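# Put the bottle upright on the lower shelf compartment

## Task

Place the bottle standing upright with its cap at the top inside the shelving unit's lower compartment, so that all of its base rests on that compartment's floor behind the front lip. It must stay there by itself once the gripper has released it and moved away; a bottle that only stays put because the robot holds it does not count.

## Robot and tools

Robot: a single six-joint xArm6 arm with a two-finger parallel gripper and one wrist-mounted camera, cam_wrist (896x504 pixels). The base may sit slightly tilted relative to the table. Never knock or place anything off the table.

Scene frame: origin on the table top directly beneath the arm base, +z up, +y to the left when facing along +x. Results report end_effector_position (metres) and end_effector_quat_wxyz in this frame, plus linear (m/s) and angular (rad/s) velocities. That position is the point between the finger pads when closed, about 2 cm short of the fingertips; closing pushes the tips roughly 10 mm further along the gripper's +z. Gripper axes: fingers point along +z, they open and close along y. The reported hand position can be off, more so at long reach.

execute_actions takes {"actions": [...]} holding at most one entry, plus an optional "pictures" boolean (pictures come by default).
- Empty list: nothing is commanded; you just get the current state.
- Move: {"rows": [[...], ...], "steps": N}. N is 1 to 15 control steps of 1/30 s each (default 15). Each row drives one step; if rows run out, the last row repeats. Each row is exactly 7 numbers for the one arm, in this order: waist, shoulder, elbow, forearm roll, wrist pitch, wrist roll, then the gripper opening. The six joint values are absolute target angles in radians, the same convention as the Joint positions line, not offsets. Stated ranges: waist -6.283 to 6.283, shoulder -2.059 to 2.094, elbow -3.927 to 0.192, forearm roll -6.283 to 6.283, wrist pitch -1.693 to 3.142, wrist roll -6.283 to 6.283. The opening is an absolute command from -1 (closed) to +1 (fully open, 0.084 m pad gap).
- Wait: {"steps": N} with no rows, N up to 300; it returns once that many steps have elapsed since the previous result, counting your reply time.
A rejected call moves nothing. A joint target more than 0.010 rad outside its range and further out than its current angle is rejected. True joint ends may differ by up to 0.010 rad; a target beyond the real end is clipped there and a "joint sent to its limit" line may appear, possibly referring to an earlier action still running. Absence of that line does not prove there is room left.

Motion limits: joint targets move at most 3.14 rad/s, accelerating over 0.16 s, with all joints synchronised. Each step the sent target stays within 0.623 rad of the measured angle, and targets are scaled back if they would carry the gripper more than 70 mm from its measured position, so long moves need several calls. Between calls the arm keeps heading to the last row sent until it has nearly stopped or a step is HELD; after that only a new action moves it further. Fingers keep moving after the target is dropped.

Result lines: Joint positions and Joint velocities list the six joints in row order (rad, rad/s) followed by the finger pad gap (m, m/s). grip_measured is the measured opening on the same -1..+1 scale you command. HELD marks steps where your row was not (fully) sent. "joint command not followed" means the clearance check altered or blocked targets; mounting blocks and posts count as part of the arm. A TORQUE FAULT means contact torque hit a joint's load limit (waist 47.5, shoulder 47.5, elbow 28.5, forearm roll 28.5, wrist pitch 19, wrist roll 19 N m, including carried weight): the joint backs off, the arm holds 10 s and the rest of the call is dropped. MOTOR HOT appears from 65 °C; at 80 °C an OVER-TEMPERATURE FAULT brakes the arm until it cools. Holding loads heats motors, even while you think. Avoid all such stops.

Gripping: to hold something, command an opening clearly below grip_measured; the larger the gap, the harder the squeeze, up to about 24 N per pad for objects up to about 6 cm wide. Closing fast can press harder and may pop the fingers open. Commanding -1 gives full force on parts about 0.5 mm thick or more. Commanding back the grip_measured value still presses lightly, less for wider parts, which may slip. Brief external tugs on a held object can happen, so grip firmly enough.

Camera: cam_wrist is pinhole plus radial distortion, K=[[623.397, 0, 447.626], [0, 623.397, 252.883], [0, 0, 1]], D=[0.345227, 0.0183981, 0, 0, 0.0000875586, 0.42622, 0.0337211, 0.000354805]; its pose follows the reported joints (frame wrist_camera_optical: +z forward, +x right, +y down). Initial T_world_to_cam=[[0.00212995, -0.999964, -0.00816239, 0.204375], [-0.999957, -0.00220331, 0.00898926, 0.535431], [-0.00900693, 0.00814289, -0.999926, 0.37545], [0, 0, 0, 1]], pos_world=[0.538354, 0.20249, 0.372277]; expect small errors (about 0.5% focal, 1.5 px centre, 0.5° and 2.5 mm pose). Results list updated camera numbers when they change.

zoom_image: {"camera": "cam_wrist", "region": [x0, y0, x1, y1]} in pixels of the latest full image, top-left origin, at most 504x504; it gives a closer look without moving anything.

read_manual: optional "section" (only "licences"); returns licence texts, no motion.

finished_scene: {"scene": n} with the current scene's number ends and grades it, irreversibly, and reports the next task if any. Finish only after the bottle stands by itself, the gripper has opened and the arm has backed away. Replying without any tool call ends everything.

Good practice: move smoothly, avoid slamming into the shelf or table, don't drop the bottle, and release it gently before retreating.

Each tool is called after "Emit:" as a command line: name --argument value for each argument, lists and objects as JSON in quotes; but a table of rows of numbers goes row by row, as --pt "numbers of a row", without its own name.

## Session

Emit:
execute_actions --actions '[]'

Scene clock: 0.00 s of 5800.00 s.
end_effector_position=(+0.4692, +0.1723, +0.2431) grip_measured=+1.00 end_effector_quat_wxyz=(+0.001, +1.000, +0.007, -0.007) end_effector_velocity=(-0.001, +0.001, -0.001) end_effector_angular_velocity=(-0.001, +0.001, +0.001)
Joint positions: [ 0.645  1.13  -1.785 -0.776  1.482  1.131  0.084]
Joint velocities: [-0.     0.002 -0.    -0.     0.     0.     0.   ]
Motor temperatures (°C, as the motors report them): [26 29 27 28 31 29]

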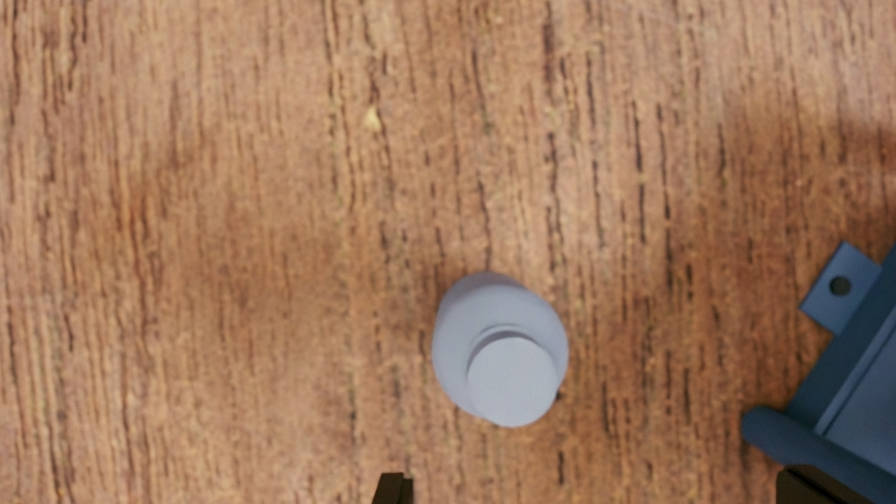

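Emit:
zoom_image --camera "cam_wrist" --region '[640, 200, 896, 504]'

Emit:
zoom_image --camera "cam_wrist" --region '[400, 250, 600, 450]'

Region (640, 200, 896, 504) of cam_wrist's 896x504 image, scaled by 1.658, with more detail than that image has; it fills the left 424 columns of this view, and the rest is white.

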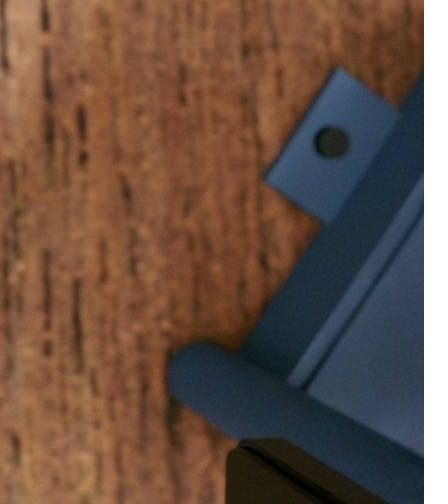

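Region (400, 250, 600, 450) of cam_wrist's 896x504 image, scaled by 2.520, with more detail than that image has.

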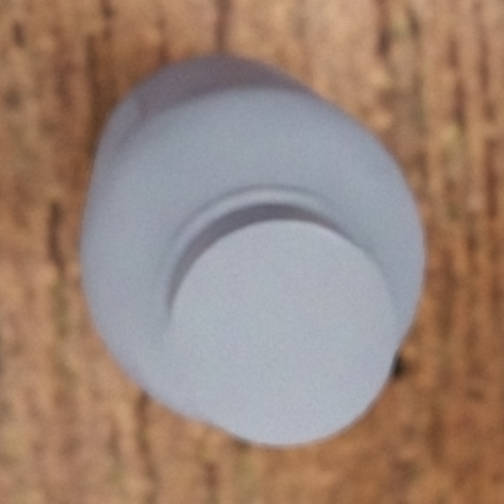

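Emit:
execute_actions --actions '[{"rows": [[0.945, 0.83, -1.785, -0.776, 1.882, 1.131, 1]], "steps": 15}]' --pictures false

Emit:
execute_actions --actions '[{"steps": 10}]'

Scene clock: 120.50 s of 5800.00 s.
end_effector_position=(+0.4297, +0.0624, +0.4340) grip_measured=+1.00 end_effector_quat_wxyz=(+0.053, +0.996, -0.028, +0.072) end_effector_velocity=(-0.140, -0.218, +0.348) end_effector_angular_velocity=(-0.044, -0.305, -0.147)
Joint positions: [ 0.922  0.853 -1.786 -0.776  1.848  1.131  0.084]
Joint velocities: [ 0.541 -0.535 -0.032  0.002  0.63   0.001  0.   ]
Motor temperatures (°C, as the motors report them): [27 30 28 28 31 29]
Steps of this call (steps 1 to 90: nothing new was sent; then 117.00 s passed at rest; steps 91 to 105: all 15 steps of this action). Readings (joint positions):
91: [0.645 1.130 -1.785 -0.776 1.482 1.131]
92: [0.647 1.128 -1.784 -0.776 1.487 1.131]
94: [0.676 1.100 -1.777 -0.776 1.536 1.131]
98: [0.770 1.004 -1.787 -0.776 1.649 1.131]
105: the state above

Scene clock: 120.83 s of 5800.00 s.
end_effector_position=(+0.4221, +0.0521, +0.4450) grip_measured=+1.00 end_effector_quat_wxyz=(+0.060, +0.995, -0.030, +0.075) end_effector_velocity=(+0.004, -0.008, +0.021) end_effector_angular_velocity=(+0.042, -0.025, -0.021)
Joint positions: [ 0.943  0.833 -1.783 -0.776  1.882  1.131  0.084]
Joint velocities: [ 0.013 -0.025 -0.027 -0.002  0.001 -0.     0.   ]
Motor temperatures (°C, as the motors report them): [27 30 28 28 31 29]
Steps of this call (steps 1 to 10: the robot went on to your last target). Readings (joint positions):
1: [0.937 0.839 -1.788 -0.776 1.863 1.131]
2: [0.944 0.831 -1.790 -0.776 1.872 1.131]
4: [0.945 0.829 -1.788 -0.776 1.879 1.131]
8: [0.942 0.834 -1.781 -0.776 1.882 1.131]
10: the state above
camera_calibration (this result's frames):
cam_wrist: T_world_to_cam=[[-0.0787346, -0.991471, 0.103857, 0.0697418], [-0.985202, 0.0614777, -0.159991, 0.551982], [0.152241, -0.114917, -0.98164, 0.508145], [0, 0, 0, 1]] pos_world=[0.471944, 0.0936071, 0.579885]

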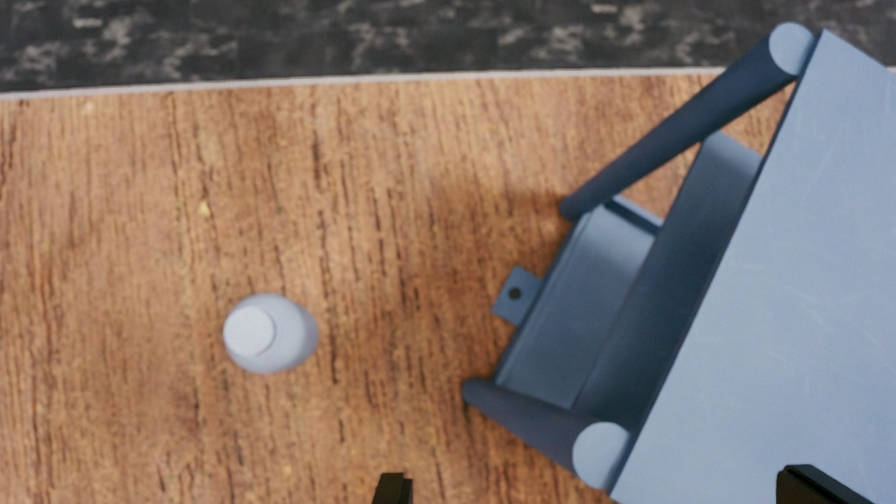

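Emit:
zoom_image --camera "cam_wrist" --region '[200, 270, 340, 400]'

Emit:
zoom_image --camera "cam_wrist" --region '[440, 100, 800, 504]'

Region (200, 270, 340, 400) of cam_wrist's 896x504 image, scaled by 3.600, with more detail than that image has; it fills the top 468 rows of this view, and the rest is white.

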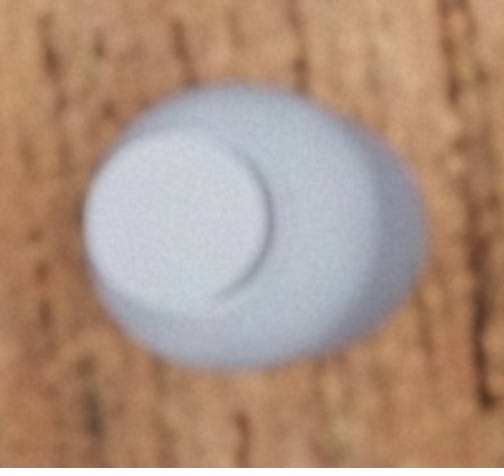

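Region (440, 100, 800, 504) of cam_wrist's 896x504 image, scaled by 1.248, with more detail than that image has; it fills the left 449 columns of this view, and the rest is white.

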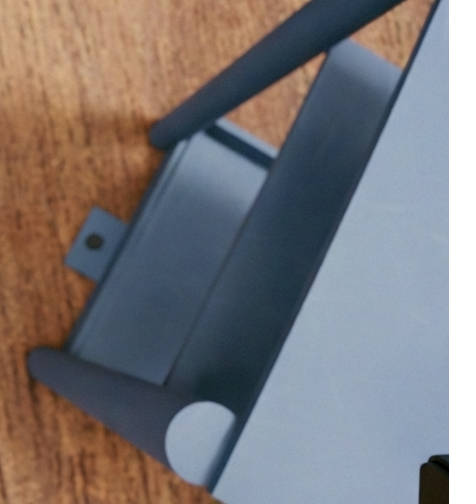

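Emit:
execute_actions --actions '[{"rows": [[1.560, 0.550, -0.716, -0.563, 1.680, 2.326, 1]], "steps": 15}]' --pictures false

Emit:
execute_actions --actions '[{"steps": 20}]'

Scene clock: 241.33 s of 5800.00 s.
end_effector_position=(+0.2396, +0.0881, +0.4381) grip_measured=+1.00 end_effector_quat_wxyz=(+0.056, +0.975, -0.089, +0.195) end_effector_velocity=(-0.354, -0.060, -0.286) end_effector_angular_velocity=(-0.278, -0.503, -0.557)
Joint positions: [ 1.308  0.665 -1.297 -0.651  1.763  1.622  0.084]
Joint velocities: [ 0.658 -0.293  1.382  0.227 -0.212  1.373 -0.   ]
Motor temperatures (°C, as the motors report them): [26 30 28 28 31 29]
Steps of this call (steps 1 to 30: the robot went on to your last target; steps 31 to 100: nothing new was sent; then 116.67 s passed at rest; steps 101 to 115: all 15 steps of this action). Readings (joint positions):
101: [0.945 0.830 -1.785 -0.776 1.882 1.131]
102: [0.948 0.828 -1.781 -0.775 1.880 1.136]
104: [0.986 0.806 -1.734 -0.759 1.865 1.186]
108: [1.120 0.749 -1.594 -0.715 1.824 1.325]
115: the state above

Scene clock: 242.00 s of 5800.00 s.
end_effector_position=(+0.1427, +0.0092, +0.2992) grip_measured=+1.00 end_effector_quat_wxyz=(+0.098, +0.899, -0.276, +0.326) end_effector_velocity=(-0.001, -0.004, -0.006) end_effector_angular_velocity=(-0.012, -0.007, -0.006)
Joint positions: [ 1.559  0.55  -0.72  -0.564  1.68   2.325  0.084]
Joint velocities: [ 0.005  0.002  0.017  0.003 -0.001  0.012 -0.   ]
Motor temperatures (°C, as the motors report them): [26 30 28 28 31 29]
Steps of this call (steps 1 to 20: the robot went on to your last target). Readings (joint positions):
1: [1.329 0.656 -1.250 -0.643 1.756 1.668]
2: [1.348 0.647 -1.204 -0.637 1.750 1.716]
4: [1.386 0.630 -1.115 -0.623 1.737 1.819]
8: [1.462 0.595 -0.938 -0.597 1.712 2.045]
20: the state above
camera_calibration (this result's frames):
cam_wrist: T_world_to_cam=[[-0.562165, -0.82683, -0.0179403, 0.12432], [-0.625727, 0.439418, -0.644497, 0.346192], [0.540773, -0.351088, -0.764396, 0.284323], [0, 0, 0, 1]] pos_world=[0.132756, 0.0504908, 0.442686]

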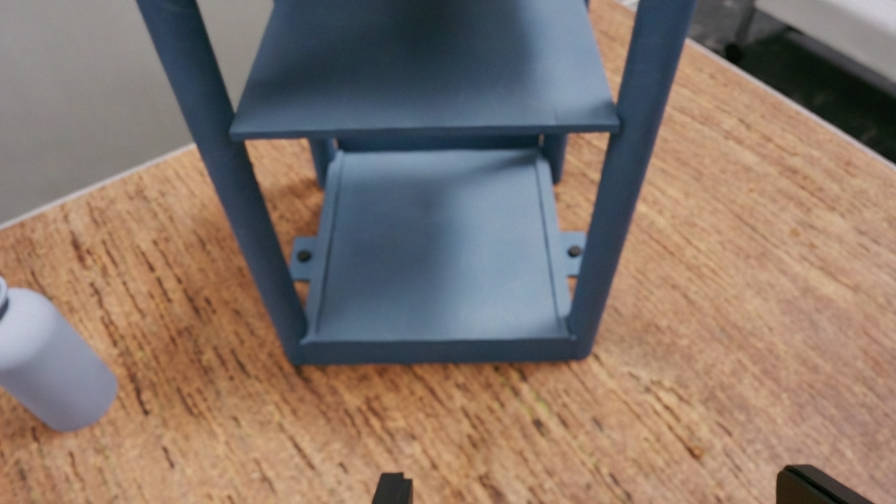

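Emit:
zoom_image --camera "cam_wrist" --region '[220, 100, 640, 380]'

Emit:
zoom_image --camera "cam_wrist" --region '[270, 300, 430, 380]'

Emit:
zoom_image --camera "cam_wrist" --region '[0, 260, 180, 450]'

Region (220, 100, 640, 380) of cam_wrist's 896x504 image, scaled by 1.200, with more detail than that image has.

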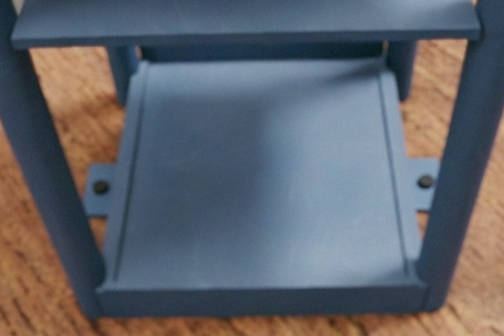

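Region (270, 300, 430, 380) of cam_wrist's 896x504 image, scaled by 3.150, with more detail than that image has.

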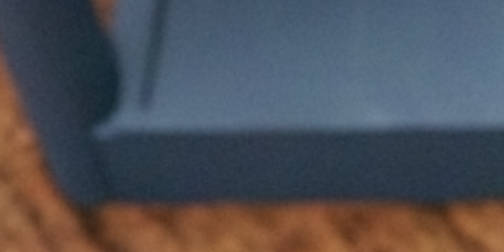

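Region (0, 260, 180, 450) of cam_wrist's 896x504 image, scaled by 2.653, with more detail than that image has; it fills the left 477 columns of this view, and the rest is white.

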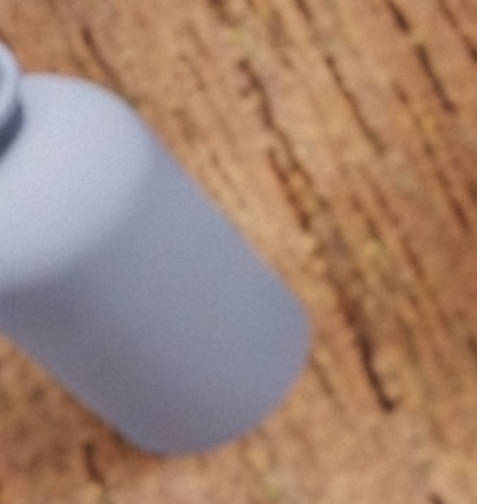

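Emit:
zoom_image --camera "cam_wrist" --region '[120, 0, 360, 200]'

Emit:
zoom_image --camera "cam_wrist" --region '[500, 0, 740, 200]'

Emit:
zoom_image --camera "cam_wrist" --region '[480, 220, 640, 380]'

Emit:
zoom_image --camera "cam_wrist" --region '[230, 220, 390, 380]'

Region (120, 0, 360, 200) of cam_wrist's 896x504 image, scaled by 2.100, with more detail than that image has.

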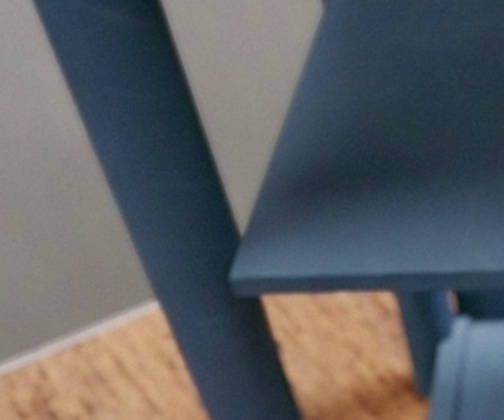

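Region (500, 0, 740, 200) of cam_wrist's 896x504 image, scaled by 2.100, with more detail than that image has.

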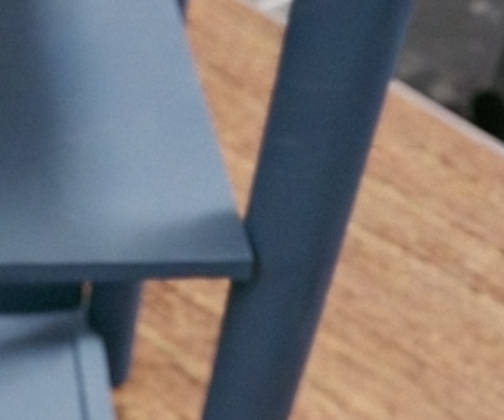

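Region (480, 220, 640, 380) of cam_wrist's 896x504 image, scaled by 3.150, with more detail than that image has.

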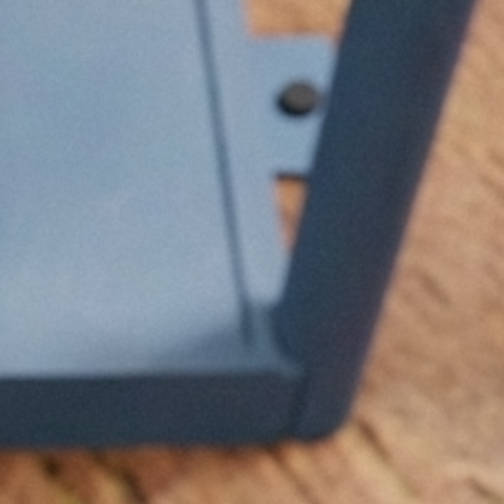

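Region (230, 220, 390, 380) of cam_wrist's 896x504 image, scaled by 3.150, with more detail than that image has.

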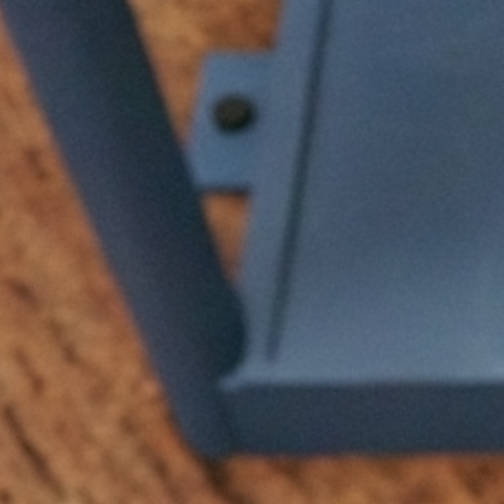

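Emit:
execute_actions --actions '[{"rows": [[1.1, 1.3, -1.774, -1.659, 1.915, -0.901, 1]], "steps": 15}]' --pictures false

Emit:
execute_actions --actions '[{"steps": 20}]' --pictures false

Scene clock: 362.50 s of 5800.00 s.
end_effector_position=(+0.3067, +0.1202, +0.3619) grip_measured=+1.00 end_effector_quat_wxyz=(+0.201, +0.884, -0.087, +0.414) end_effector_velocity=(+0.382, +0.242, +0.257) end_effector_angular_velocity=(-0.510, -0.388, +0.590)
Joint positions: [ 1.278  0.995 -1.234 -1.082  1.823  1.807  0.084]
Joint velocities: [-0.407  0.699 -1.23  -1.24   0.207 -1.239  0.   ]
Motor temperatures (°C, as the motors report them): [26 30 30 28 31 29]
Steps of this call (steps 1 to 30: the robot went on to your last target; steps 31 to 100: nothing new was sent; then 116.67 s passed at rest; steps 101 to 115: all 15 steps of this action). Readings (joint positions):
101: [1.560 0.550 -0.716 -0.563 1.680 2.326]
102: [1.557 0.554 -0.720 -0.568 1.682 2.321]
104: [1.523 0.602 -0.769 -0.618 1.702 2.269]
108: [1.407 0.774 -0.943 -0.789 1.758 2.099]
115: the state above

Scene clock: 363.17 s of 5800.00 s.
end_effector_position=(+0.4659, +0.1779, +0.4759) grip_measured=+1.00 end_effector_quat_wxyz=(+0.526, +0.680, +0.424, +0.285) end_effector_velocity=(+0.015, +0.001, +0.016) end_effector_angular_velocity=(-2.591, +1.421, +0.860)
Joint positions: [ 1.103  1.296 -1.767 -1.652  1.914  0.163  0.084]
Joint velocities: [-0.016  0.033 -0.064 -0.068  0.011 -3.124  0.   ]
Motor temperatures (°C, as the motors report them): [26 30 30 28 31 29]
Steps of this call (steps 1 to 20: the robot went on to your last target). Readings (joint positions):
1: [1.265 1.018 -1.274 -1.123 1.830 1.765]
2: [1.252 1.039 -1.314 -1.166 1.836 1.721]
4: [1.227 1.083 -1.393 -1.250 1.850 1.622]
8: [1.176 1.170 -1.547 -1.415 1.876 1.366]
20: the state above

Emit:
execute_actions --actions '[{"rows": [[0.753, 1.585, -1.774, -1.659, 1.915, -0.901, 1]], "steps": 15}]' --pictures false

Emit:
execute_actions --actions '[{"steps": 20}]'

Scene clock: 367.20 s of 5800.00 s.
end_effector_position=(+0.4955, +0.1821, +0.2390) grip_measured=+1.00 end_effector_quat_wxyz=(+0.522, +0.302, +0.781, -0.163) end_effector_velocity=(-0.044, -0.026, -0.548) end_effector_angular_velocity=(-0.465, +0.752, -0.000)
Joint positions: [ 0.803  1.544 -1.773 -1.659  1.915 -0.901  0.084]
Joint velocities: [-0.687  0.562 -0.004 -0.001  0.    -0.    -0.   ]
Motor temperatures (°C, as the motors report them): [26 30 30 28 31 29]
Steps of this call (steps 1 to 30: the robot went on to your last target; steps 31 to 100: nothing new was sent; then 0.20 s passed at rest; steps 101 to 115: all 15 steps of this action). Readings (joint positions):
101: [1.100 1.300 -1.774 -1.659 1.915 -0.901]
102: [1.097 1.303 -1.775 -1.659 1.915 -0.901]
104: [1.062 1.330 -1.782 -1.661 1.915 -0.901]
108: [0.964 1.412 -1.774 -1.659 1.915 -0.901]
115: the state above

Scene clock: 367.87 s of 5800.00 s.
end_effector_position=(+0.4911, +0.1799, +0.1999) grip_measured=+1.00 end_effector_quat_wxyz=(+0.505, +0.289, +0.792, -0.184) end_effector_velocity=(-0.000, +0.000, -0.002) end_effector_angular_velocity=(-0.001, +0.002, -0.000)
Joint positions: [ 0.753  1.585 -1.774 -1.659  1.915 -0.901  0.084]
Joint velocities: [-0.002  0.003 -0.001  0.     0.    -0.    -0.   ]
Motor temperatures (°C, as the motors report them): [26 30 30 28 31 29]
Steps of this call (steps 1 to 20: the robot went on to your last target). Readings (joint positions):
1: [0.781 1.562 -1.773 -1.659 1.915 -0.901]
2: [0.765 1.576 -1.771 -1.658 1.915 -0.901]
4: [0.754 1.587 -1.768 -1.658 1.915 -0.901]
8: [0.756 1.582 -1.777 -1.659 1.915 -0.901]
20: the state above
camera_calibration (this result's frames):
cam_wrist: T_world_to_cam=[[0.65391, 0.756543, 0.00665827, -0.427495], [0.318995, -0.283679, 0.904305, -0.218335], [0.686034, -0.589211, -0.426834, -0.0159749], [0, 0, 0, 1]] pos_world=[0.36015, 0.252068, 0.193469]

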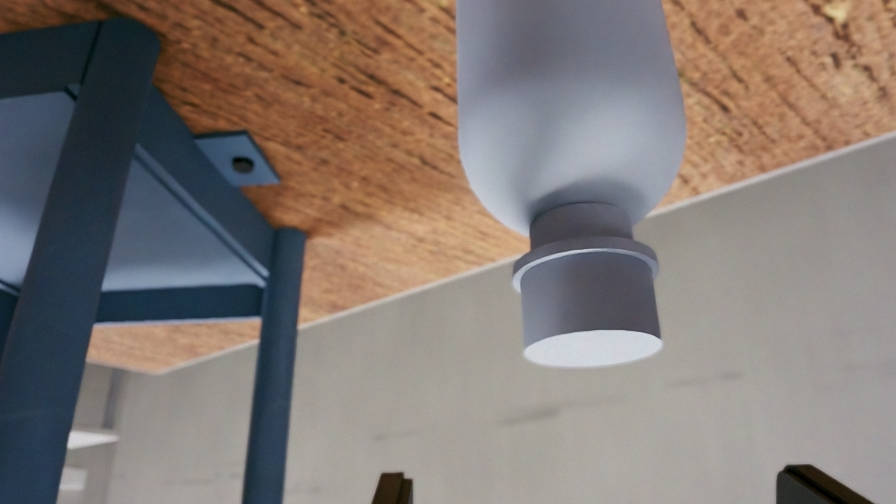

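Emit:
execute_actions --actions '[{"rows": [[0.7453,1.5898,-1.7739,-1.6644,1.9140,-0.8945,1],[0.7339,1.5980,-1.7737,-1.6725,1.9127,-0.8856,1],[0.7193,1.6084,-1.7741,-1.6832,1.9114,-0.8747,1],[0.7045,1.6191,-1.7751,-1.6944,1.9101,-0.8640,1],[0.6894,1.6302,-1.7769,-1.7059,1.9090,-0.8540,1],[0.6740,1.6416,-1.7795,-1.7180,1.9081,-0.8443,1],[0.6582,1.6534,-1.7826,-1.7304,1.9073,-0.8350,1],[0.6422,1.6655,-1.7866,-1.7434,1.9065,-0.8261,1],[0.6258,1.6780,-1.7913,-1.7568,1.9060,-0.8176,1],[0.6091,1.6907,-1.7966,-1.7707,1.9056,-0.8095,1],[0.5923,1.7038,-1.8027,-1.7849,1.9053,-0.8019,1],[0.5750,1.7174,-1.8095,-1.7997,1.9052,-0.7946,1],[0.5575,1.7312,-1.8170,-1.8149,1.9053,-0.7878,1],[0.5432,1.7424,-1.8235,-1.8274,1.9053,-0.7826,1],[0.5312,1.7520,-1.8293,-1.8381,1.9056,-0.7784,1]], "steps": 15}]' --pictures false

Emit:
execute_actions --actions '[{"rows": [[0.5226,1.7588,-1.8336,-1.8458,1.9057,-0.7757,1],[0.5154,1.7646,-1.8372,-1.8523,1.9058,-0.7734,1]], "steps": 15}]'

Scene clock: 488.37 s of 5800.00 s.
end_effector_position=(+0.4943, +0.1792, +0.0956) grip_measured=+1.00 end_effector_quat_wxyz=(+0.505, +0.289, +0.793, -0.184) end_effector_velocity=(+0.003, -0.004, -0.254) end_effector_angular_velocity=(+0.000, +0.006, -0.005)
Joint positions: [ 0.57   1.721 -1.812 -1.804  1.905 -0.794  0.084]
Joint velocities: [-0.491  0.38  -0.204 -0.418 -0.002  0.194 -0.   ]
Motor temperatures (°C, as the motors report them): [27 31 29 28 31 29]
Steps of this call (steps 1 to 15: the robot went on to your last target; steps 16 to 90: nothing new was sent; then 117.00 s passed at rest; steps 91 to 105: all 15 steps of this action). Readings (joint positions):
91: [0.753 1.585 -1.774 -1.659 1.915 -0.901]
92: [0.751 1.586 -1.774 -1.661 1.915 -0.899]
94: [0.739 1.594 -1.776 -1.671 1.913 -0.888]
98: [0.683 1.635 -1.778 -1.710 1.909 -0.851]
105: the state above

Scene clock: 488.87 s of 5800.00 s.
end_effector_position=(+0.4946, +0.1790, +0.0685) grip_measured=+1.00 end_effector_quat_wxyz=(+0.505, +0.289, +0.792, -0.184) end_effector_velocity=(-0.005, +0.001, -0.006) end_effector_angular_velocity=(-0.007, +0.010, +0.009)
Joint positions: [ 0.516  1.764 -1.837 -1.852  1.906 -0.773  0.084]
Joint velocities: [-0.004  0.008  0.006 -0.    -0.001 -0.     0.   ]
Motor temperatures (°C, as the motors report them): [27 31 29 28 31 29]
Steps of this call (steps 1 to 15: all 15 steps of this action). Readings (joint positions):
1: [0.554 1.734 -1.818 -1.817 1.905 -0.788]
2: [0.541 1.745 -1.824 -1.829 1.906 -0.783]
4: [0.522 1.760 -1.832 -1.845 1.906 -0.776]
8: [0.517 1.764 -1.837 -1.851 1.906 -0.774]
15: the state above
camera_calibration (this result's frames):
cam_wrist: T_world_to_cam=[[0.654434, 0.756081, 0.00754169, -0.428456], [0.318372, -0.28459, 0.904239, -0.100401], [0.685824, -0.589364, -0.42696, -0.0749528], [0, 0, 0, 1]] pos_world=[0.363766, 0.2512, 0.062016]

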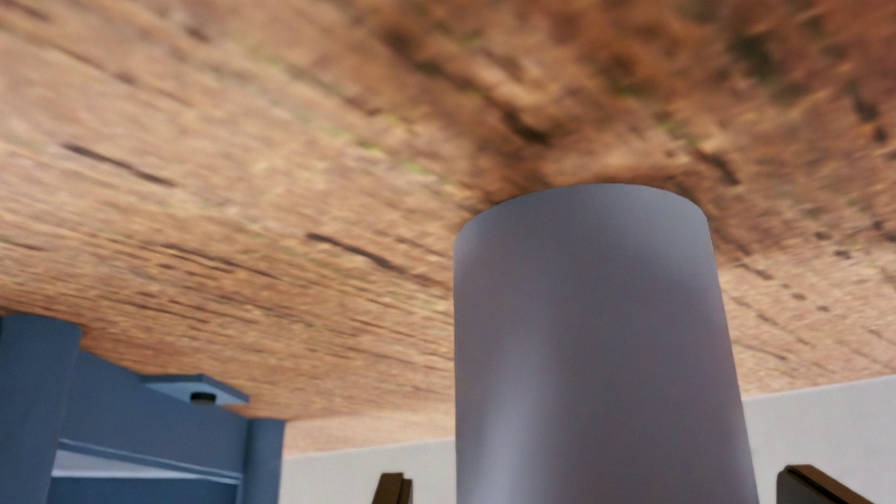

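Emit:
execute_actions --actions '[{"rows": [[0.5154,1.7646,-1.8372,-1.8523,1.9058,-0.7734,0.9],[0.5154,1.7646,-1.8372,-1.8523,1.9058,-0.7734,0.8],[0.5154,1.7646,-1.8372,-1.8523,1.9058,-0.7734,0.72],[0.5154,1.7646,-1.8372,-1.8523,1.9058,-0.7734,0.65],[0.5154,1.7646,-1.8372,-1.8523,1.9058,-0.7734,0.6],[0.5154,1.7646,-1.8372,-1.8523,1.9058,-0.7734,0.55],[0.5154,1.7646,-1.8372,-1.8523,1.9058,-0.7734,0.5],[0.5154,1.7646,-1.8372,-1.8523,1.9058,-0.7734,0.45],[0.5154,1.7646,-1.8372,-1.8523,1.9058,-0.7734,0.4],[0.5154,1.7646,-1.8372,-1.8523,1.9058,-0.7734,0.35],[0.5154,1.7646,-1.8372,-1.8523,1.9058,-0.7734,0.3],[0.5154,1.7646,-1.8372,-1.8523,1.9058,-0.7734,0.2],[0.5154,1.7646,-1.8372,-1.8523,1.9058,-0.7734,0.1],[0.5154,1.7646,-1.8372,-1.8523,1.9058,-0.7734,0.0],[0.5154,1.7646,-1.8372,-1.8523,1.9058,-0.7734,-0.2]], "steps": 15}]' --pictures false

Emit:
execute_actions --actions '[{"rows": [[0.5154,1.7646,-1.8372,-1.8523,1.9058,-0.7734,-0.4],[0.5154,1.7646,-1.8372,-1.8523,1.9058,-0.7734,-0.6],[0.5154,1.7646,-1.8372,-1.8523,1.9058,-0.7734,-0.8],[0.5154,1.7646,-1.8372,-1.8523,1.9058,-0.7734,-1]], "steps": 10}]'

Scene clock: 525.40 s of 5800.00 s.
end_effector_position=(+0.4944, +0.1789, +0.0680) grip_measured=+0.39 end_effector_quat_wxyz=(+0.505, +0.289, +0.792, -0.184) end_effector_velocity=(+0.001, -0.001, +0.001) end_effector_angular_velocity=(+0.001, -0.001, -0.002)
Joint positions: [ 0.516  1.765 -1.837 -1.852  1.906 -0.774  0.061]
Joint velocities: [-0.    -0.002 -0.    -0.    -0.     0.     0.   ]
Motor temperatures (°C, as the motors report them): [27 31 29 28 31 29]
Steps of this call (steps 1 to 15: the robot went on to your last target; steps 16 to 90: nothing new was sent; then 33.03 s passed at rest; steps 91 to 105: all 15 steps of this action). Readings (joint positions):
91: [0.515 1.765 -1.837 -1.852 1.906 -0.773]
92: [0.515 1.765 -1.837 -1.852 1.906 -0.773]
94: [0.515 1.765 -1.837 -1.852 1.906 -0.773]
98: [0.515 1.765 -1.837 -1.852 1.906 -0.773]
105: the state above

Scene clock: 525.73 s of 5800.00 s.
end_effector_position=(+0.4944, +0.1789, +0.0680) grip_measured=+0.39 end_effector_quat_wxyz=(+0.505, +0.289, +0.792, -0.184) end_effector_velocity=(+0.000, -0.000, +0.000) end_effector_angular_velocity=(+0.000, -0.000, -0.000)
Joint positions: [ 0.515  1.765 -1.837 -1.852  1.906 -0.773  0.061]
Joint velocities: [-0.    -0.001  0.    -0.    -0.     0.    -0.   ]
Motor temperatures (°C, as the motors report them): [27 31 29 28 31 29]
Steps of this call (steps 1 to 10: all 10 steps of this action). Readings (joint positions):
1: [0.516 1.765 -1.837 -1.852 1.906 -0.774]
2: [0.516 1.765 -1.837 -1.852 1.906 -0.774]
4: [0.516 1.765 -1.837 -1.852 1.906 -0.773]
8: [0.516 1.765 -1.837 -1.852 1.906 -0.773]
10: the state above
camera_calibration (this result's frames):
cam_wrist: T_world_to_cam=[[0.654294, 0.75621, 0.00673264, -0.42817], [0.31903, -0.284084, 0.904166, -0.100312], [0.685652, -0.589443, -0.427128, -0.0748986], [0, 0, 0, 1]] pos_world=[0.363506, 0.251141, 0.0615899]

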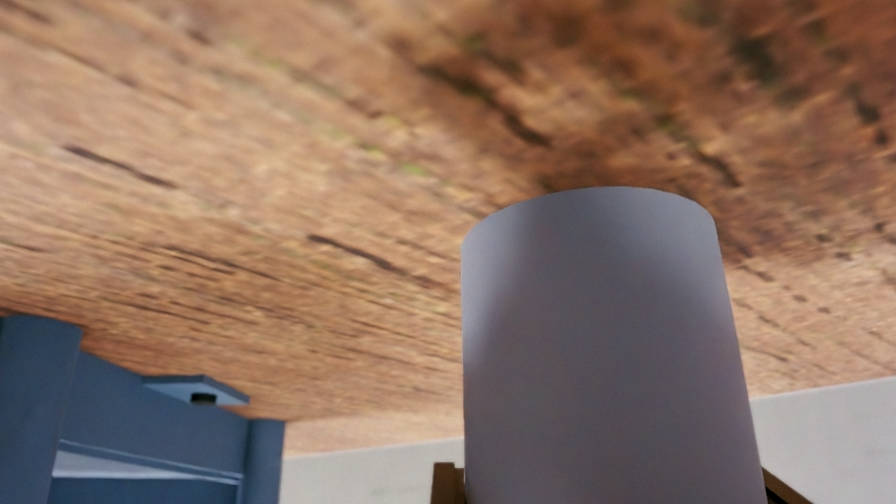

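Emit:
execute_actions --actions '[{"rows": [[0.5226,1.7588,-1.8336,-1.8458,1.9057,-0.7757,-1],[0.5312,1.7520,-1.8293,-1.8381,1.9056,-0.7784,-1],[0.5432,1.7424,-1.8235,-1.8274,1.9053,-0.7826,-1],[0.5575,1.7312,-1.8170,-1.8149,1.9053,-0.7878,-1],[0.5750,1.7174,-1.8095,-1.7997,1.9052,-0.7946,-1],[0.5923,1.7038,-1.8027,-1.7849,1.9053,-0.8019,-1],[0.6091,1.6907,-1.7966,-1.7707,1.9056,-0.8095,-1],[0.6258,1.6780,-1.7913,-1.7568,1.9060,-0.8176,-1],[0.6332,1.6660,-1.7647,-1.7440,1.9074,-0.8021,-1],[0.6457,1.6451,-1.7185,-1.7222,1.9096,-0.7753,-1],[0.6612,1.6182,-1.6602,-1.6952,1.9123,-0.7420,-1],[0.6774,1.5884,-1.5967,-1.6666,1.9148,-0.7063,-1],[0.6926,1.5587,-1.5347,-1.6397,1.9169,-0.6720,-1],[0.7068,1.5292,-1.4739,-1.6141,1.9185,-0.6389,-1],[0.7200,1.4998,-1.4146,-1.5901,1.9197,-0.6073,-1]], "steps": 15}]' --pictures false

Emit:
execute_actions --actions '[{"rows": [[0.7322,1.4705,-1.3565,-1.5676,1.9204,-0.5770,-1],[0.7432,1.4413,-1.2999,-1.5466,1.9207,-0.5481,-1],[0.7534,1.4121,-1.2446,-1.5272,1.9206,-0.5205,-1],[0.7626,1.3831,-1.1908,-1.5092,1.9200,-0.4943,-1],[0.7708,1.3542,-1.1382,-1.4927,1.9190,-0.4695,-1],[0.7779,1.3254,-1.0871,-1.4778,1.9175,-0.4459,-1],[0.7840,1.2967,-1.0373,-1.4643,1.9157,-0.4238,-1],[0.7891,1.2681,-0.9889,-1.4525,1.9133,-0.4030,-1],[0.7933,1.2396,-0.9418,-1.4420,1.9106,-0.3835,-1],[0.7964,1.2113,-0.8962,-1.4331,1.9074,-0.3655,-1],[0.7985,1.1830,-0.8519,-1.4257,1.9037,-0.3488,-1],[0.7996,1.1548,-0.8090,-1.4198,1.8997,-0.3335,-1],[0.7998,1.1324,-0.7756,-1.4162,1.8961,-0.3221,-1],[0.7994,1.1127,-0.7471,-1.4139,1.8927,-0.3130,-1],[0.7988,1.0988,-0.7272,-1.4126,1.8902,-0.3068,-1]], "steps": 15}]' --pictures false

Emit:
execute_actions --actions '[{"steps": 15}]'

Scene clock: 646.23 s of 5800.00 s.
end_effector_position=(+0.4588, +0.1638, +0.1251) grip_measured=+0.39 end_effector_quat_wxyz=(+0.503, +0.290, +0.794, -0.180) end_effector_velocity=(-0.346, -0.169, -0.040) end_effector_angular_velocity=(-0.058, +0.093, +0.105)
Joint positions: [ 0.671  1.597 -1.617 -1.677  1.913 -0.717  0.061]
Joint velocities: [ 0.386 -0.679  1.621  0.704  0.048  0.849 -0.   ]
Motor temperatures (°C, as the motors report them): [27 31 29 28 31 29]
Steps of this call (steps 1 to 15: the robot went on to your last target; steps 16 to 90: nothing new was sent; then 117.00 s passed at rest; steps 91 to 105: all 15 steps of this action). Readings (joint positions):
91: [0.515 1.765 -1.837 -1.852 1.906 -0.773]
92: [0.517 1.763 -1.836 -1.850 1.905 -0.774]
94: [0.527 1.756 -1.829 -1.839 1.904 -0.778]
98: [0.580 1.714 -1.806 -1.794 1.905 -0.798]
105: the state above

Scene clock: 646.73 s of 5800.00 s.
end_effector_position=(+0.3321, +0.0098, +0.1281) grip_measured=+0.39 end_effector_quat_wxyz=(+0.506, +0.289, +0.791, -0.185) end_effector_velocity=(-0.147, -0.303, -0.007) end_effector_angular_velocity=(+0.024, +0.023, +0.014)
Joint positions: [ 0.797  1.168 -0.831 -1.425  1.901 -0.344  0.061]
Joint velocities: [ 0.037 -0.798  1.221  0.175 -0.109  0.437 -0.   ]
Motor temperatures (°C, as the motors report them): [27 31 29 28 31 29]
Steps of this call (steps 1 to 15: all 15 steps of this action). Readings (joint positions):
1: [0.684 1.573 -1.562 -1.653 1.915 -0.688]
2: [0.698 1.547 -1.505 -1.629 1.916 -0.658]
4: [0.723 1.491 -1.392 -1.584 1.919 -0.598]
8: [0.764 1.372 -1.172 -1.506 1.919 -0.487]
15: the state above

Scene clock: 647.23 s of 5800.00 s.
end_effector_position=(+0.3197, -0.0160, +0.1269) grip_measured=+0.39 end_effector_quat_wxyz=(+0.505, +0.289, +0.792, -0.184) end_effector_velocity=(-0.001, -0.002, +0.000) end_effector_angular_velocity=(-0.002, +0.001, +0.000)
Joint positions: [ 0.799  1.099 -0.728 -1.413  1.89  -0.307  0.061]
Joint velocities: [ 0.    -0.004  0.005  0.001  0.    -0.    -0.   ]
Motor temperatures (°C, as the motors report them): [27 31 29 28 31 29]
Steps of this call (steps 1 to 15: the robot went on to your last target). Readings (joint positions):
1: [0.798 1.143 -0.793 -1.420 1.897 -0.330]
2: [0.798 1.123 -0.763 -1.417 1.895 -0.320]
4: [0.798 1.105 -0.736 -1.414 1.892 -0.311]
8: [0.799 1.100 -0.731 -1.413 1.890 -0.307]
15: the state above
camera_calibration (this result's frames):
cam_wrist: T_world_to_cam=[[0.654227, 0.756266, 0.00697143, -0.166858], [0.319112, -0.28439, 0.904041, -0.153232], [0.685678, -0.589223, -0.427389, -0.0448548], [0, 0, 0, 1]] pos_world=[0.188817, 0.0561822, 0.120521]

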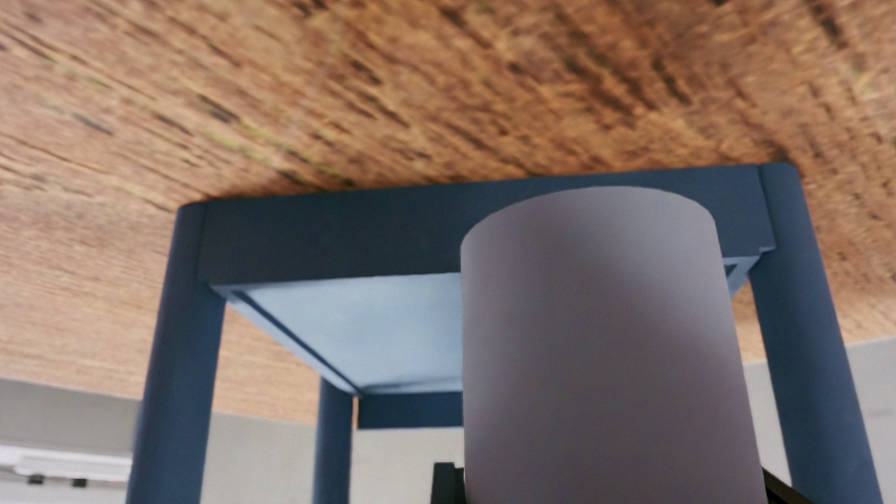

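Emit:
zoom_image --camera "cam_wrist" --region '[170, 180, 480, 450]'

Emit:
zoom_image --camera "cam_wrist" --region '[680, 150, 840, 320]'

Region (170, 180, 480, 450) of cam_wrist's 896x504 image, scaled by 1.626, with more detail than that image has; it fills the top 439 rows of this view, and the rest is white.

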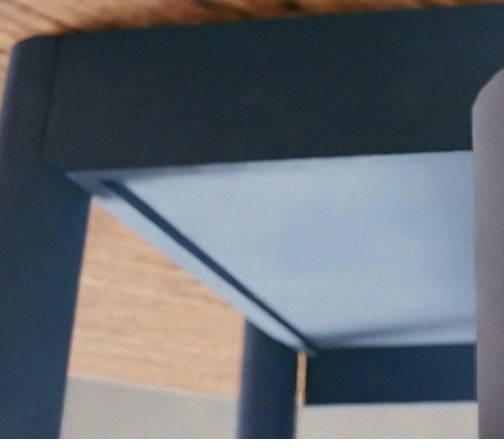

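Region (680, 150, 840, 320) of cam_wrist's 896x504 image, scaled by 2.965, with more detail than that image has; it fills the left 474 columns of this view, and the rest is white.

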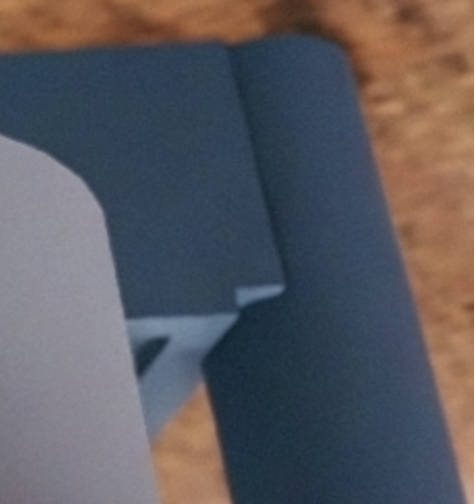

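Emit:
execute_actions --actions '[{"rows": [[0.7955,1.0913,-0.7187,-1.4211,1.8876,-0.3085,-1],[0.7881,1.0759,-0.7015,-1.4392,1.8833,-0.3127,-1],[0.7768,1.0542,-0.6778,-1.4655,1.8791,-0.3206,-1],[0.7622,1.0282,-0.6504,-1.4980,1.8762,-0.3323,-1],[0.7459,1.0007,-0.6222,-1.5335,1.8748,-0.3467,-1],[0.7275,0.9717,-0.5936,-1.5718,1.8744,-0.3640,-1],[0.7074,0.9413,-0.5647,-1.6126,1.8747,-0.3837,-1],[0.6856,0.9094,-0.5357,-1.6560,1.8754,-0.4058,-1],[0.6617,0.8760,-0.5067,-1.7015,1.8758,-0.4302,-1],[0.6363,0.8412,-0.4777,-1.7492,1.8757,-0.4567,-1],[0.6092,0.8050,-0.4493,-1.7990,1.8745,-0.4853,-1],[0.5805,0.7674,-0.4213,-1.8505,1.8721,-0.5157,-1],[0.5502,0.7286,-0.3941,-1.9036,1.8678,-0.5477,-1],[0.5183,0.6883,-0.3677,-1.9581,1.8613,-0.5813,-1],[0.4849,0.6469,-0.3423,-2.0140,1.8522,-0.6165,-1]], "steps": 15}]' --pictures false

Emit:
execute_actions --actions '[{"rows": [[0.4499,0.6042,-0.3182,-2.0710,1.8400,-0.6528,-1],[0.4136,0.5602,-0.2953,-2.1291,1.8244,-0.6903,-1],[0.3758,0.5151,-0.2741,-2.1879,1.8049,-0.7288,-1],[0.3367,0.4688,-0.2546,-2.2473,1.7811,-0.7683,-1],[0.2963,0.4213,-0.2370,-2.3073,1.7526,-0.8084,-1],[0.2592,0.3781,-0.2230,-2.3609,1.7230,-0.8446,-1],[0.2260,0.3397,-0.2122,-2.4079,1.6936,-0.8765,-1],[0.1969,0.3062,-0.2040,-2.4481,1.6656,-0.9042,-1],[0.1723,0.2779,-0.1981,-2.4817,1.6402,-0.9272,-1],[0.1574,0.2608,-0.1949,-2.5019,1.6240,-0.9411,-1],[0.1524,0.2551,-0.1939,-2.5086,1.6185,-0.9457,-1]], "steps": 15}]' --pictures false

Emit:
execute_actions --actions '[{"steps": 10}]'

Scene clock: 742.00 s of 5800.00 s.
end_effector_position=(+0.3616, -0.0577, +0.1269) grip_measured=+0.39 end_effector_quat_wxyz=(+0.523, +0.190, +0.822, -0.120) end_effector_velocity=(+0.128, -0.120, +0.003) end_effector_angular_velocity=(-0.035, -0.010, +0.703)
Joint positions: [ 0.59   0.781 -0.434 -1.831  1.872 -0.506  0.061]
Joint velocities: [-0.829 -1.082  0.79  -1.474 -0.086 -0.868 -0.   ]
Motor temperatures (°C, as the motors report them): [27 30 29 28 31 29]
Steps of this call (steps 1 to 15: the robot went on to your last target; steps 16 to 90: nothing new was sent; then 91.27 s passed at rest; steps 91 to 105: all 15 steps of this action). Readings (joint positions):
91: [0.799 1.099 -0.727 -1.413 1.890 -0.307]
92: [0.798 1.097 -0.725 -1.415 1.889 -0.307]
94: [0.791 1.081 -0.707 -1.435 1.885 -0.312]
98: [0.744 1.000 -0.622 -1.536 1.876 -0.350]
105: the state above

Scene clock: 742.50 s of 5800.00 s.
end_effector_position=(+0.4091, -0.1045, +0.1272) grip_measured=+0.39 end_effector_quat_wxyz=(+0.535, +0.078, +0.840, -0.048) end_effector_velocity=(-0.004, +0.008, -0.004) end_effector_angular_velocity=(-0.023, +0.007, +0.124)
Joint positions: [ 0.158  0.26  -0.197 -2.5    1.625 -0.939  0.061]
Joint velocities: [-0.087 -0.086  0.042 -0.146 -0.117 -0.108  0.   ]
Motor temperatures (°C, as the motors report them): [27 30 29 28 31 29]
Steps of this call (steps 1 to 15: all 15 steps of this action). Readings (joint positions):
1: [0.561 0.744 -0.408 -1.881 1.868 -0.536]
2: [0.531 0.706 -0.382 -1.933 1.862 -0.567]
4: [0.467 0.626 -0.334 -2.041 1.842 -0.635]
8: [0.322 0.452 -0.253 -2.266 1.764 -0.782]
15: the state above

Scene clock: 742.83 s of 5800.00 s.
end_effector_position=(+0.4086, -0.1037, +0.1269) grip_measured=+0.39 end_effector_quat_wxyz=(+0.535, +0.074, +0.840, -0.047) end_effector_velocity=(+0.002, -0.003, +0.001) end_effector_angular_velocity=(+0.000, -0.003, -0.007)
Joint positions: [ 0.153  0.256 -0.194 -2.508  1.619 -0.946  0.061]
Joint velocities: [-0.004 -0.007 -0.002 -0.003 -0.    -0.002 -0.   ]
Motor temperatures (°C, as the motors report them): [27 30 29 28 31 29]
Steps of this call (steps 1 to 10: the robot went on to your last target). Readings (joint positions):
1: [0.156 0.259 -0.196 -2.503 1.622 -0.942]
2: [0.155 0.258 -0.195 -2.505 1.620 -0.944]
4: [0.154 0.258 -0.194 -2.507 1.619 -0.945]
8: [0.153 0.257 -0.194 -2.508 1.619 -0.945]
10: the state above
camera_calibration (this result's frames):
cam_wrist: T_world_to_cam=[[0.187599, 0.982223, 0.0066966, 0.0554859], [0.418366, -0.0860701, 0.904191, -0.226492], [0.888694, -0.166824, -0.427075, -0.196672], [0, 0, 0, 1]] pos_world=[0.259128, -0.106803, 0.120427]

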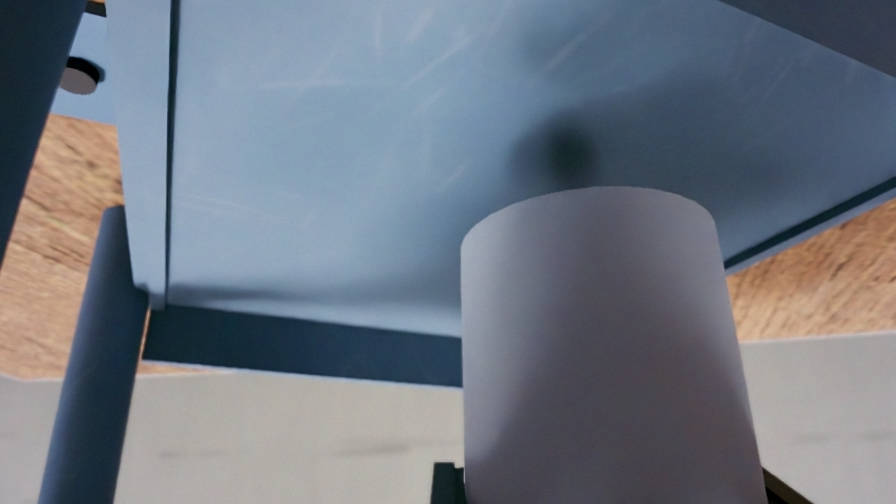

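Emit:
execute_actions --actions '[]'

Scene clock: 773.77 s of 5800.00 s.
end_effector_position=(+0.4087, -0.1041, +0.1269) grip_measured=+0.39 end_effector_quat_wxyz=(+0.535, +0.074, +0.840, -0.047) end_effector_velocity=(-0.000, +0.000, -0.000) end_effector_angular_velocity=(-0.000, +0.000, +0.000)
Joint positions: [ 0.152  0.255 -0.194 -2.509  1.619 -0.946  0.061]
Joint velocities: [ 0.     0.001 -0.    -0.     0.    -0.    -0.   ]
Motor temperatures (°C, as the motors report them): [27 30 28 28 31 29]
Steps of this call (steps 1 to 15: the robot went on to your last target; steps 16 to 90: nothing new was sent; then 27.93 s passed at rest). Readings (joint positions):
1: [0.153 0.256 -0.194 -2.508 1.619 -0.946]
2: [0.153 0.256 -0.194 -2.508 1.619 -0.946]
4: [0.153 0.256 -0.194 -2.508 1.619 -0.946]
8: [0.153 0.255 -0.194 -2.509 1.619 -0.946]
90: the state above
The arm was judged still, so your last target was given up. Only a new action makes it travel on or press farther. Fingers that are still opening or closing keep moving.
camera_calibration (this result's frames):
cam_wrist: T_world_to_cam=[[0.188432, 0.982063, 0.00678318, 0.0554593], [0.418112, -0.0864705, 0.904271, -0.226581], [0.888637, -0.167557, -0.426906, -0.196933], [0, 0, 0, 1]] pos_world=[0.259288, -0.107055, 0.120443]

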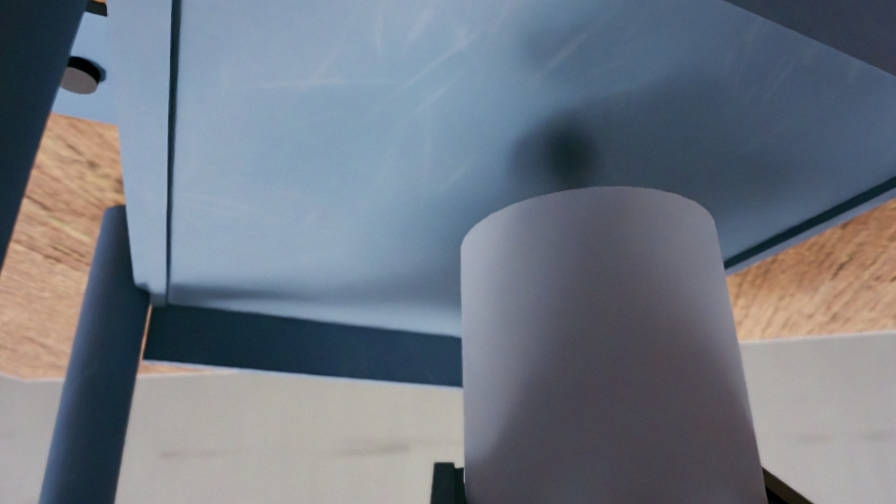

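Emit:
execute_actions --actions '[{"rows": [[0.1495,0.2570,-0.1944,-2.5114,1.6199,-0.9452,-1],[0.1437,0.2609,-0.1954,-2.5171,1.6226,-0.9441,-1],[0.1351,0.2667,-0.1969,-2.5256,1.6266,-0.9425,-1],[0.1250,0.2734,-0.1986,-2.5355,1.6314,-0.9407,-1],[0.1134,0.2811,-0.2006,-2.5468,1.6368,-0.9386,-1],[0.1019,0.2888,-0.2026,-2.5582,1.6422,-0.9365,-1],[0.0904,0.2965,-0.2046,-2.5695,1.6477,-0.9344,-1],[0.0788,0.3042,-0.2065,-2.5808,1.6531,-0.9323,-1],[0.0687,0.3110,-0.2083,-2.5907,1.6578,-0.9304,-1],[0.0600,0.3167,-0.2098,-2.5992,1.6619,-0.9289,-1],[0.0528,0.3215,-0.2110,-2.6063,1.6653,-0.9276,-1],[0.0485,0.3244,-0.2118,-2.6106,1.6673,-0.9268,-1]], "steps": 15}]' --pictures false

Emit:
execute_actions --actions '[{"steps": 12}]'

Scene clock: 815.60 s of 5800.00 s.
end_effector_position=(+0.4090, -0.1043, +0.1041) grip_measured=+0.39 end_effector_quat_wxyz=(+0.535, +0.073, +0.840, -0.048) end_effector_velocity=(+0.000, +0.000, -0.009) end_effector_angular_velocity=(+0.002, -0.007, +0.000)
Joint positions: [ 0.051  0.323 -0.211 -2.608  1.666 -0.927  0.061]
Joint velocities: [-0.048  0.032 -0.007 -0.054  0.027  0.01   0.   ]
Motor temperatures (°C, as the motors report them): [27 30 28 28 31 29]
Steps of this call (steps 1 to 90: nothing new was sent; then 38.33 s passed at rest; steps 91 to 105: all 15 steps of this action). Readings (joint positions):
91: [0.152 0.255 -0.194 -2.509 1.619 -0.946]
92: [0.152 0.256 -0.194 -2.510 1.619 -0.946]
94: [0.144 0.260 -0.195 -2.517 1.623 -0.944]
98: [0.108 0.285 -0.202 -2.552 1.639 -0.938]
105: the state above

Scene clock: 816.00 s of 5800.00 s.
end_effector_position=(+0.4094, -0.1044, +0.1040) grip_measured=+0.39 end_effector_quat_wxyz=(+0.536, +0.074, +0.840, -0.048) end_effector_velocity=(-0.001, +0.001, -0.001) end_effector_angular_velocity=(-0.000, +0.002, +0.002)
Joint positions: [ 0.049  0.324 -0.212 -2.611  1.667 -0.927  0.061]
Joint velocities: [-0.001  0.002  0.001 -0.    -0.     0.    -0.   ]
Motor temperatures (°C, as the motors report them): [27 30 28 28 31 29]
Steps of this call (steps 1 to 12: the robot went on to your last target). Readings (joint positions):
1: [0.050 0.324 -0.211 -2.609 1.666 -0.927]
2: [0.049 0.324 -0.212 -2.610 1.667 -0.927]
4: [0.049 0.324 -0.212 -2.610 1.667 -0.927]
8: [0.049 0.324 -0.212 -2.610 1.667 -0.927]
12: the state above
camera_calibration (this result's frames):
cam_wrist: T_world_to_cam=[[0.188418, 0.982077, 0.0048217, 0.0559843], [0.417823, -0.0846036, 0.90458, -0.205831], [0.888776, -0.168425, -0.426276, -0.207545], [0, 0, 0, 1]] pos_world=[0.259914, -0.107351, 0.0974493]

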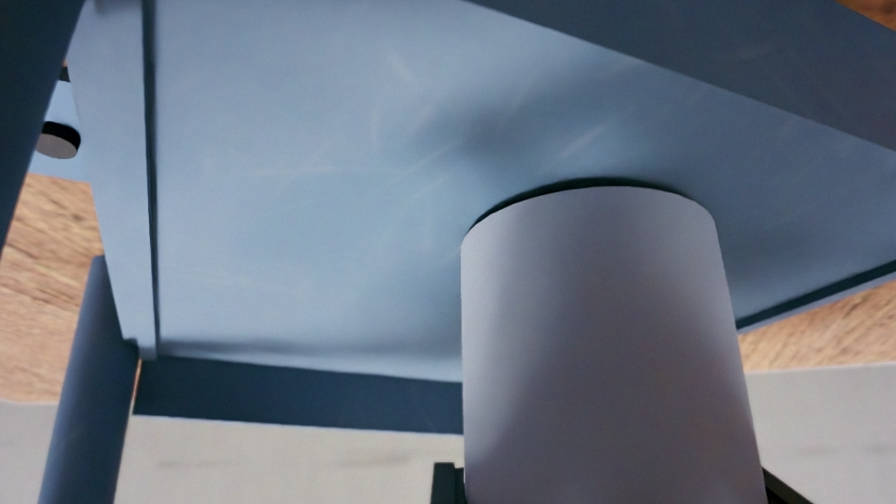

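Emit:
execute_actions --actions '[{"rows": [[0.0463,0.3259,-0.2121,-2.6127,1.6683,-0.9264,-1],[0.0442,0.3273,-0.2125,-2.6148,1.6694,-0.9260,-1],[0.0420,0.3288,-0.2129,-2.6169,1.6704,-0.9256,-1],[0.0398,0.3302,-0.2132,-2.6190,1.6714,-0.9252,-1],[0.0384,0.3312,-0.2135,-2.6205,1.6721,-0.9249,-1],[0.0370,0.3321,-0.2137,-2.6219,1.6727,-0.9247,-1]], "steps": 15}]'

Scene clock: 825.43 s of 5800.00 s.
end_effector_position=(+0.4092, -0.1043, +0.1013) grip_measured=+0.39 end_effector_quat_wxyz=(+0.536, +0.074, +0.840, -0.048) end_effector_velocity=(+0.000, -0.000, +0.000) end_effector_angular_velocity=(+0.000, -0.000, -0.000)
Joint positions: [ 0.037  0.332 -0.214 -2.622  1.673 -0.925  0.061]
Joint velocities: [-0. -0.  0. -0.  0.  0. -0.]
Motor temperatures (°C, as the motors report them): [27 30 28 28 31 29]
Steps of this call (steps 1 to 15: the robot went on to your last target; steps 16 to 90: nothing new was sent; then 5.93 s passed at rest; steps 91 to 105: all 15 steps of this action). Readings (joint positions):
91: [0.048 0.324 -0.212 -2.611 1.667 -0.927]
92: [0.048 0.325 -0.212 -2.611 1.668 -0.927]
94: [0.045 0.327 -0.212 -2.614 1.669 -0.926]
98: [0.038 0.331 -0.213 -2.621 1.672 -0.925]
105: the state above
camera_calibration (this result's frames):
cam_wrist: T_world_to_cam=[[0.18833, 0.982092, 0.00520179, 0.0559423], [0.417969, -0.0849419, 0.904482, -0.20348], [0.888726, -0.168166, -0.426481, -0.208435], [0, 0, 0, 1]] pos_world=[0.259754, -0.107276, 0.0948593]

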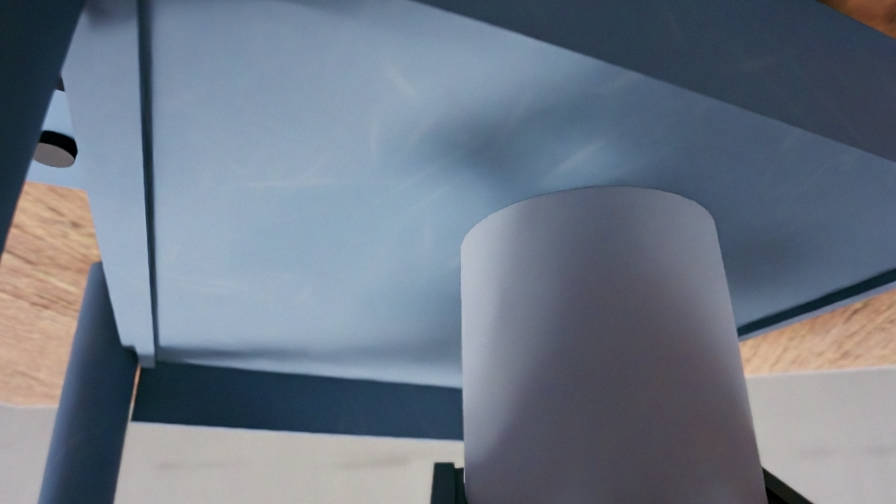

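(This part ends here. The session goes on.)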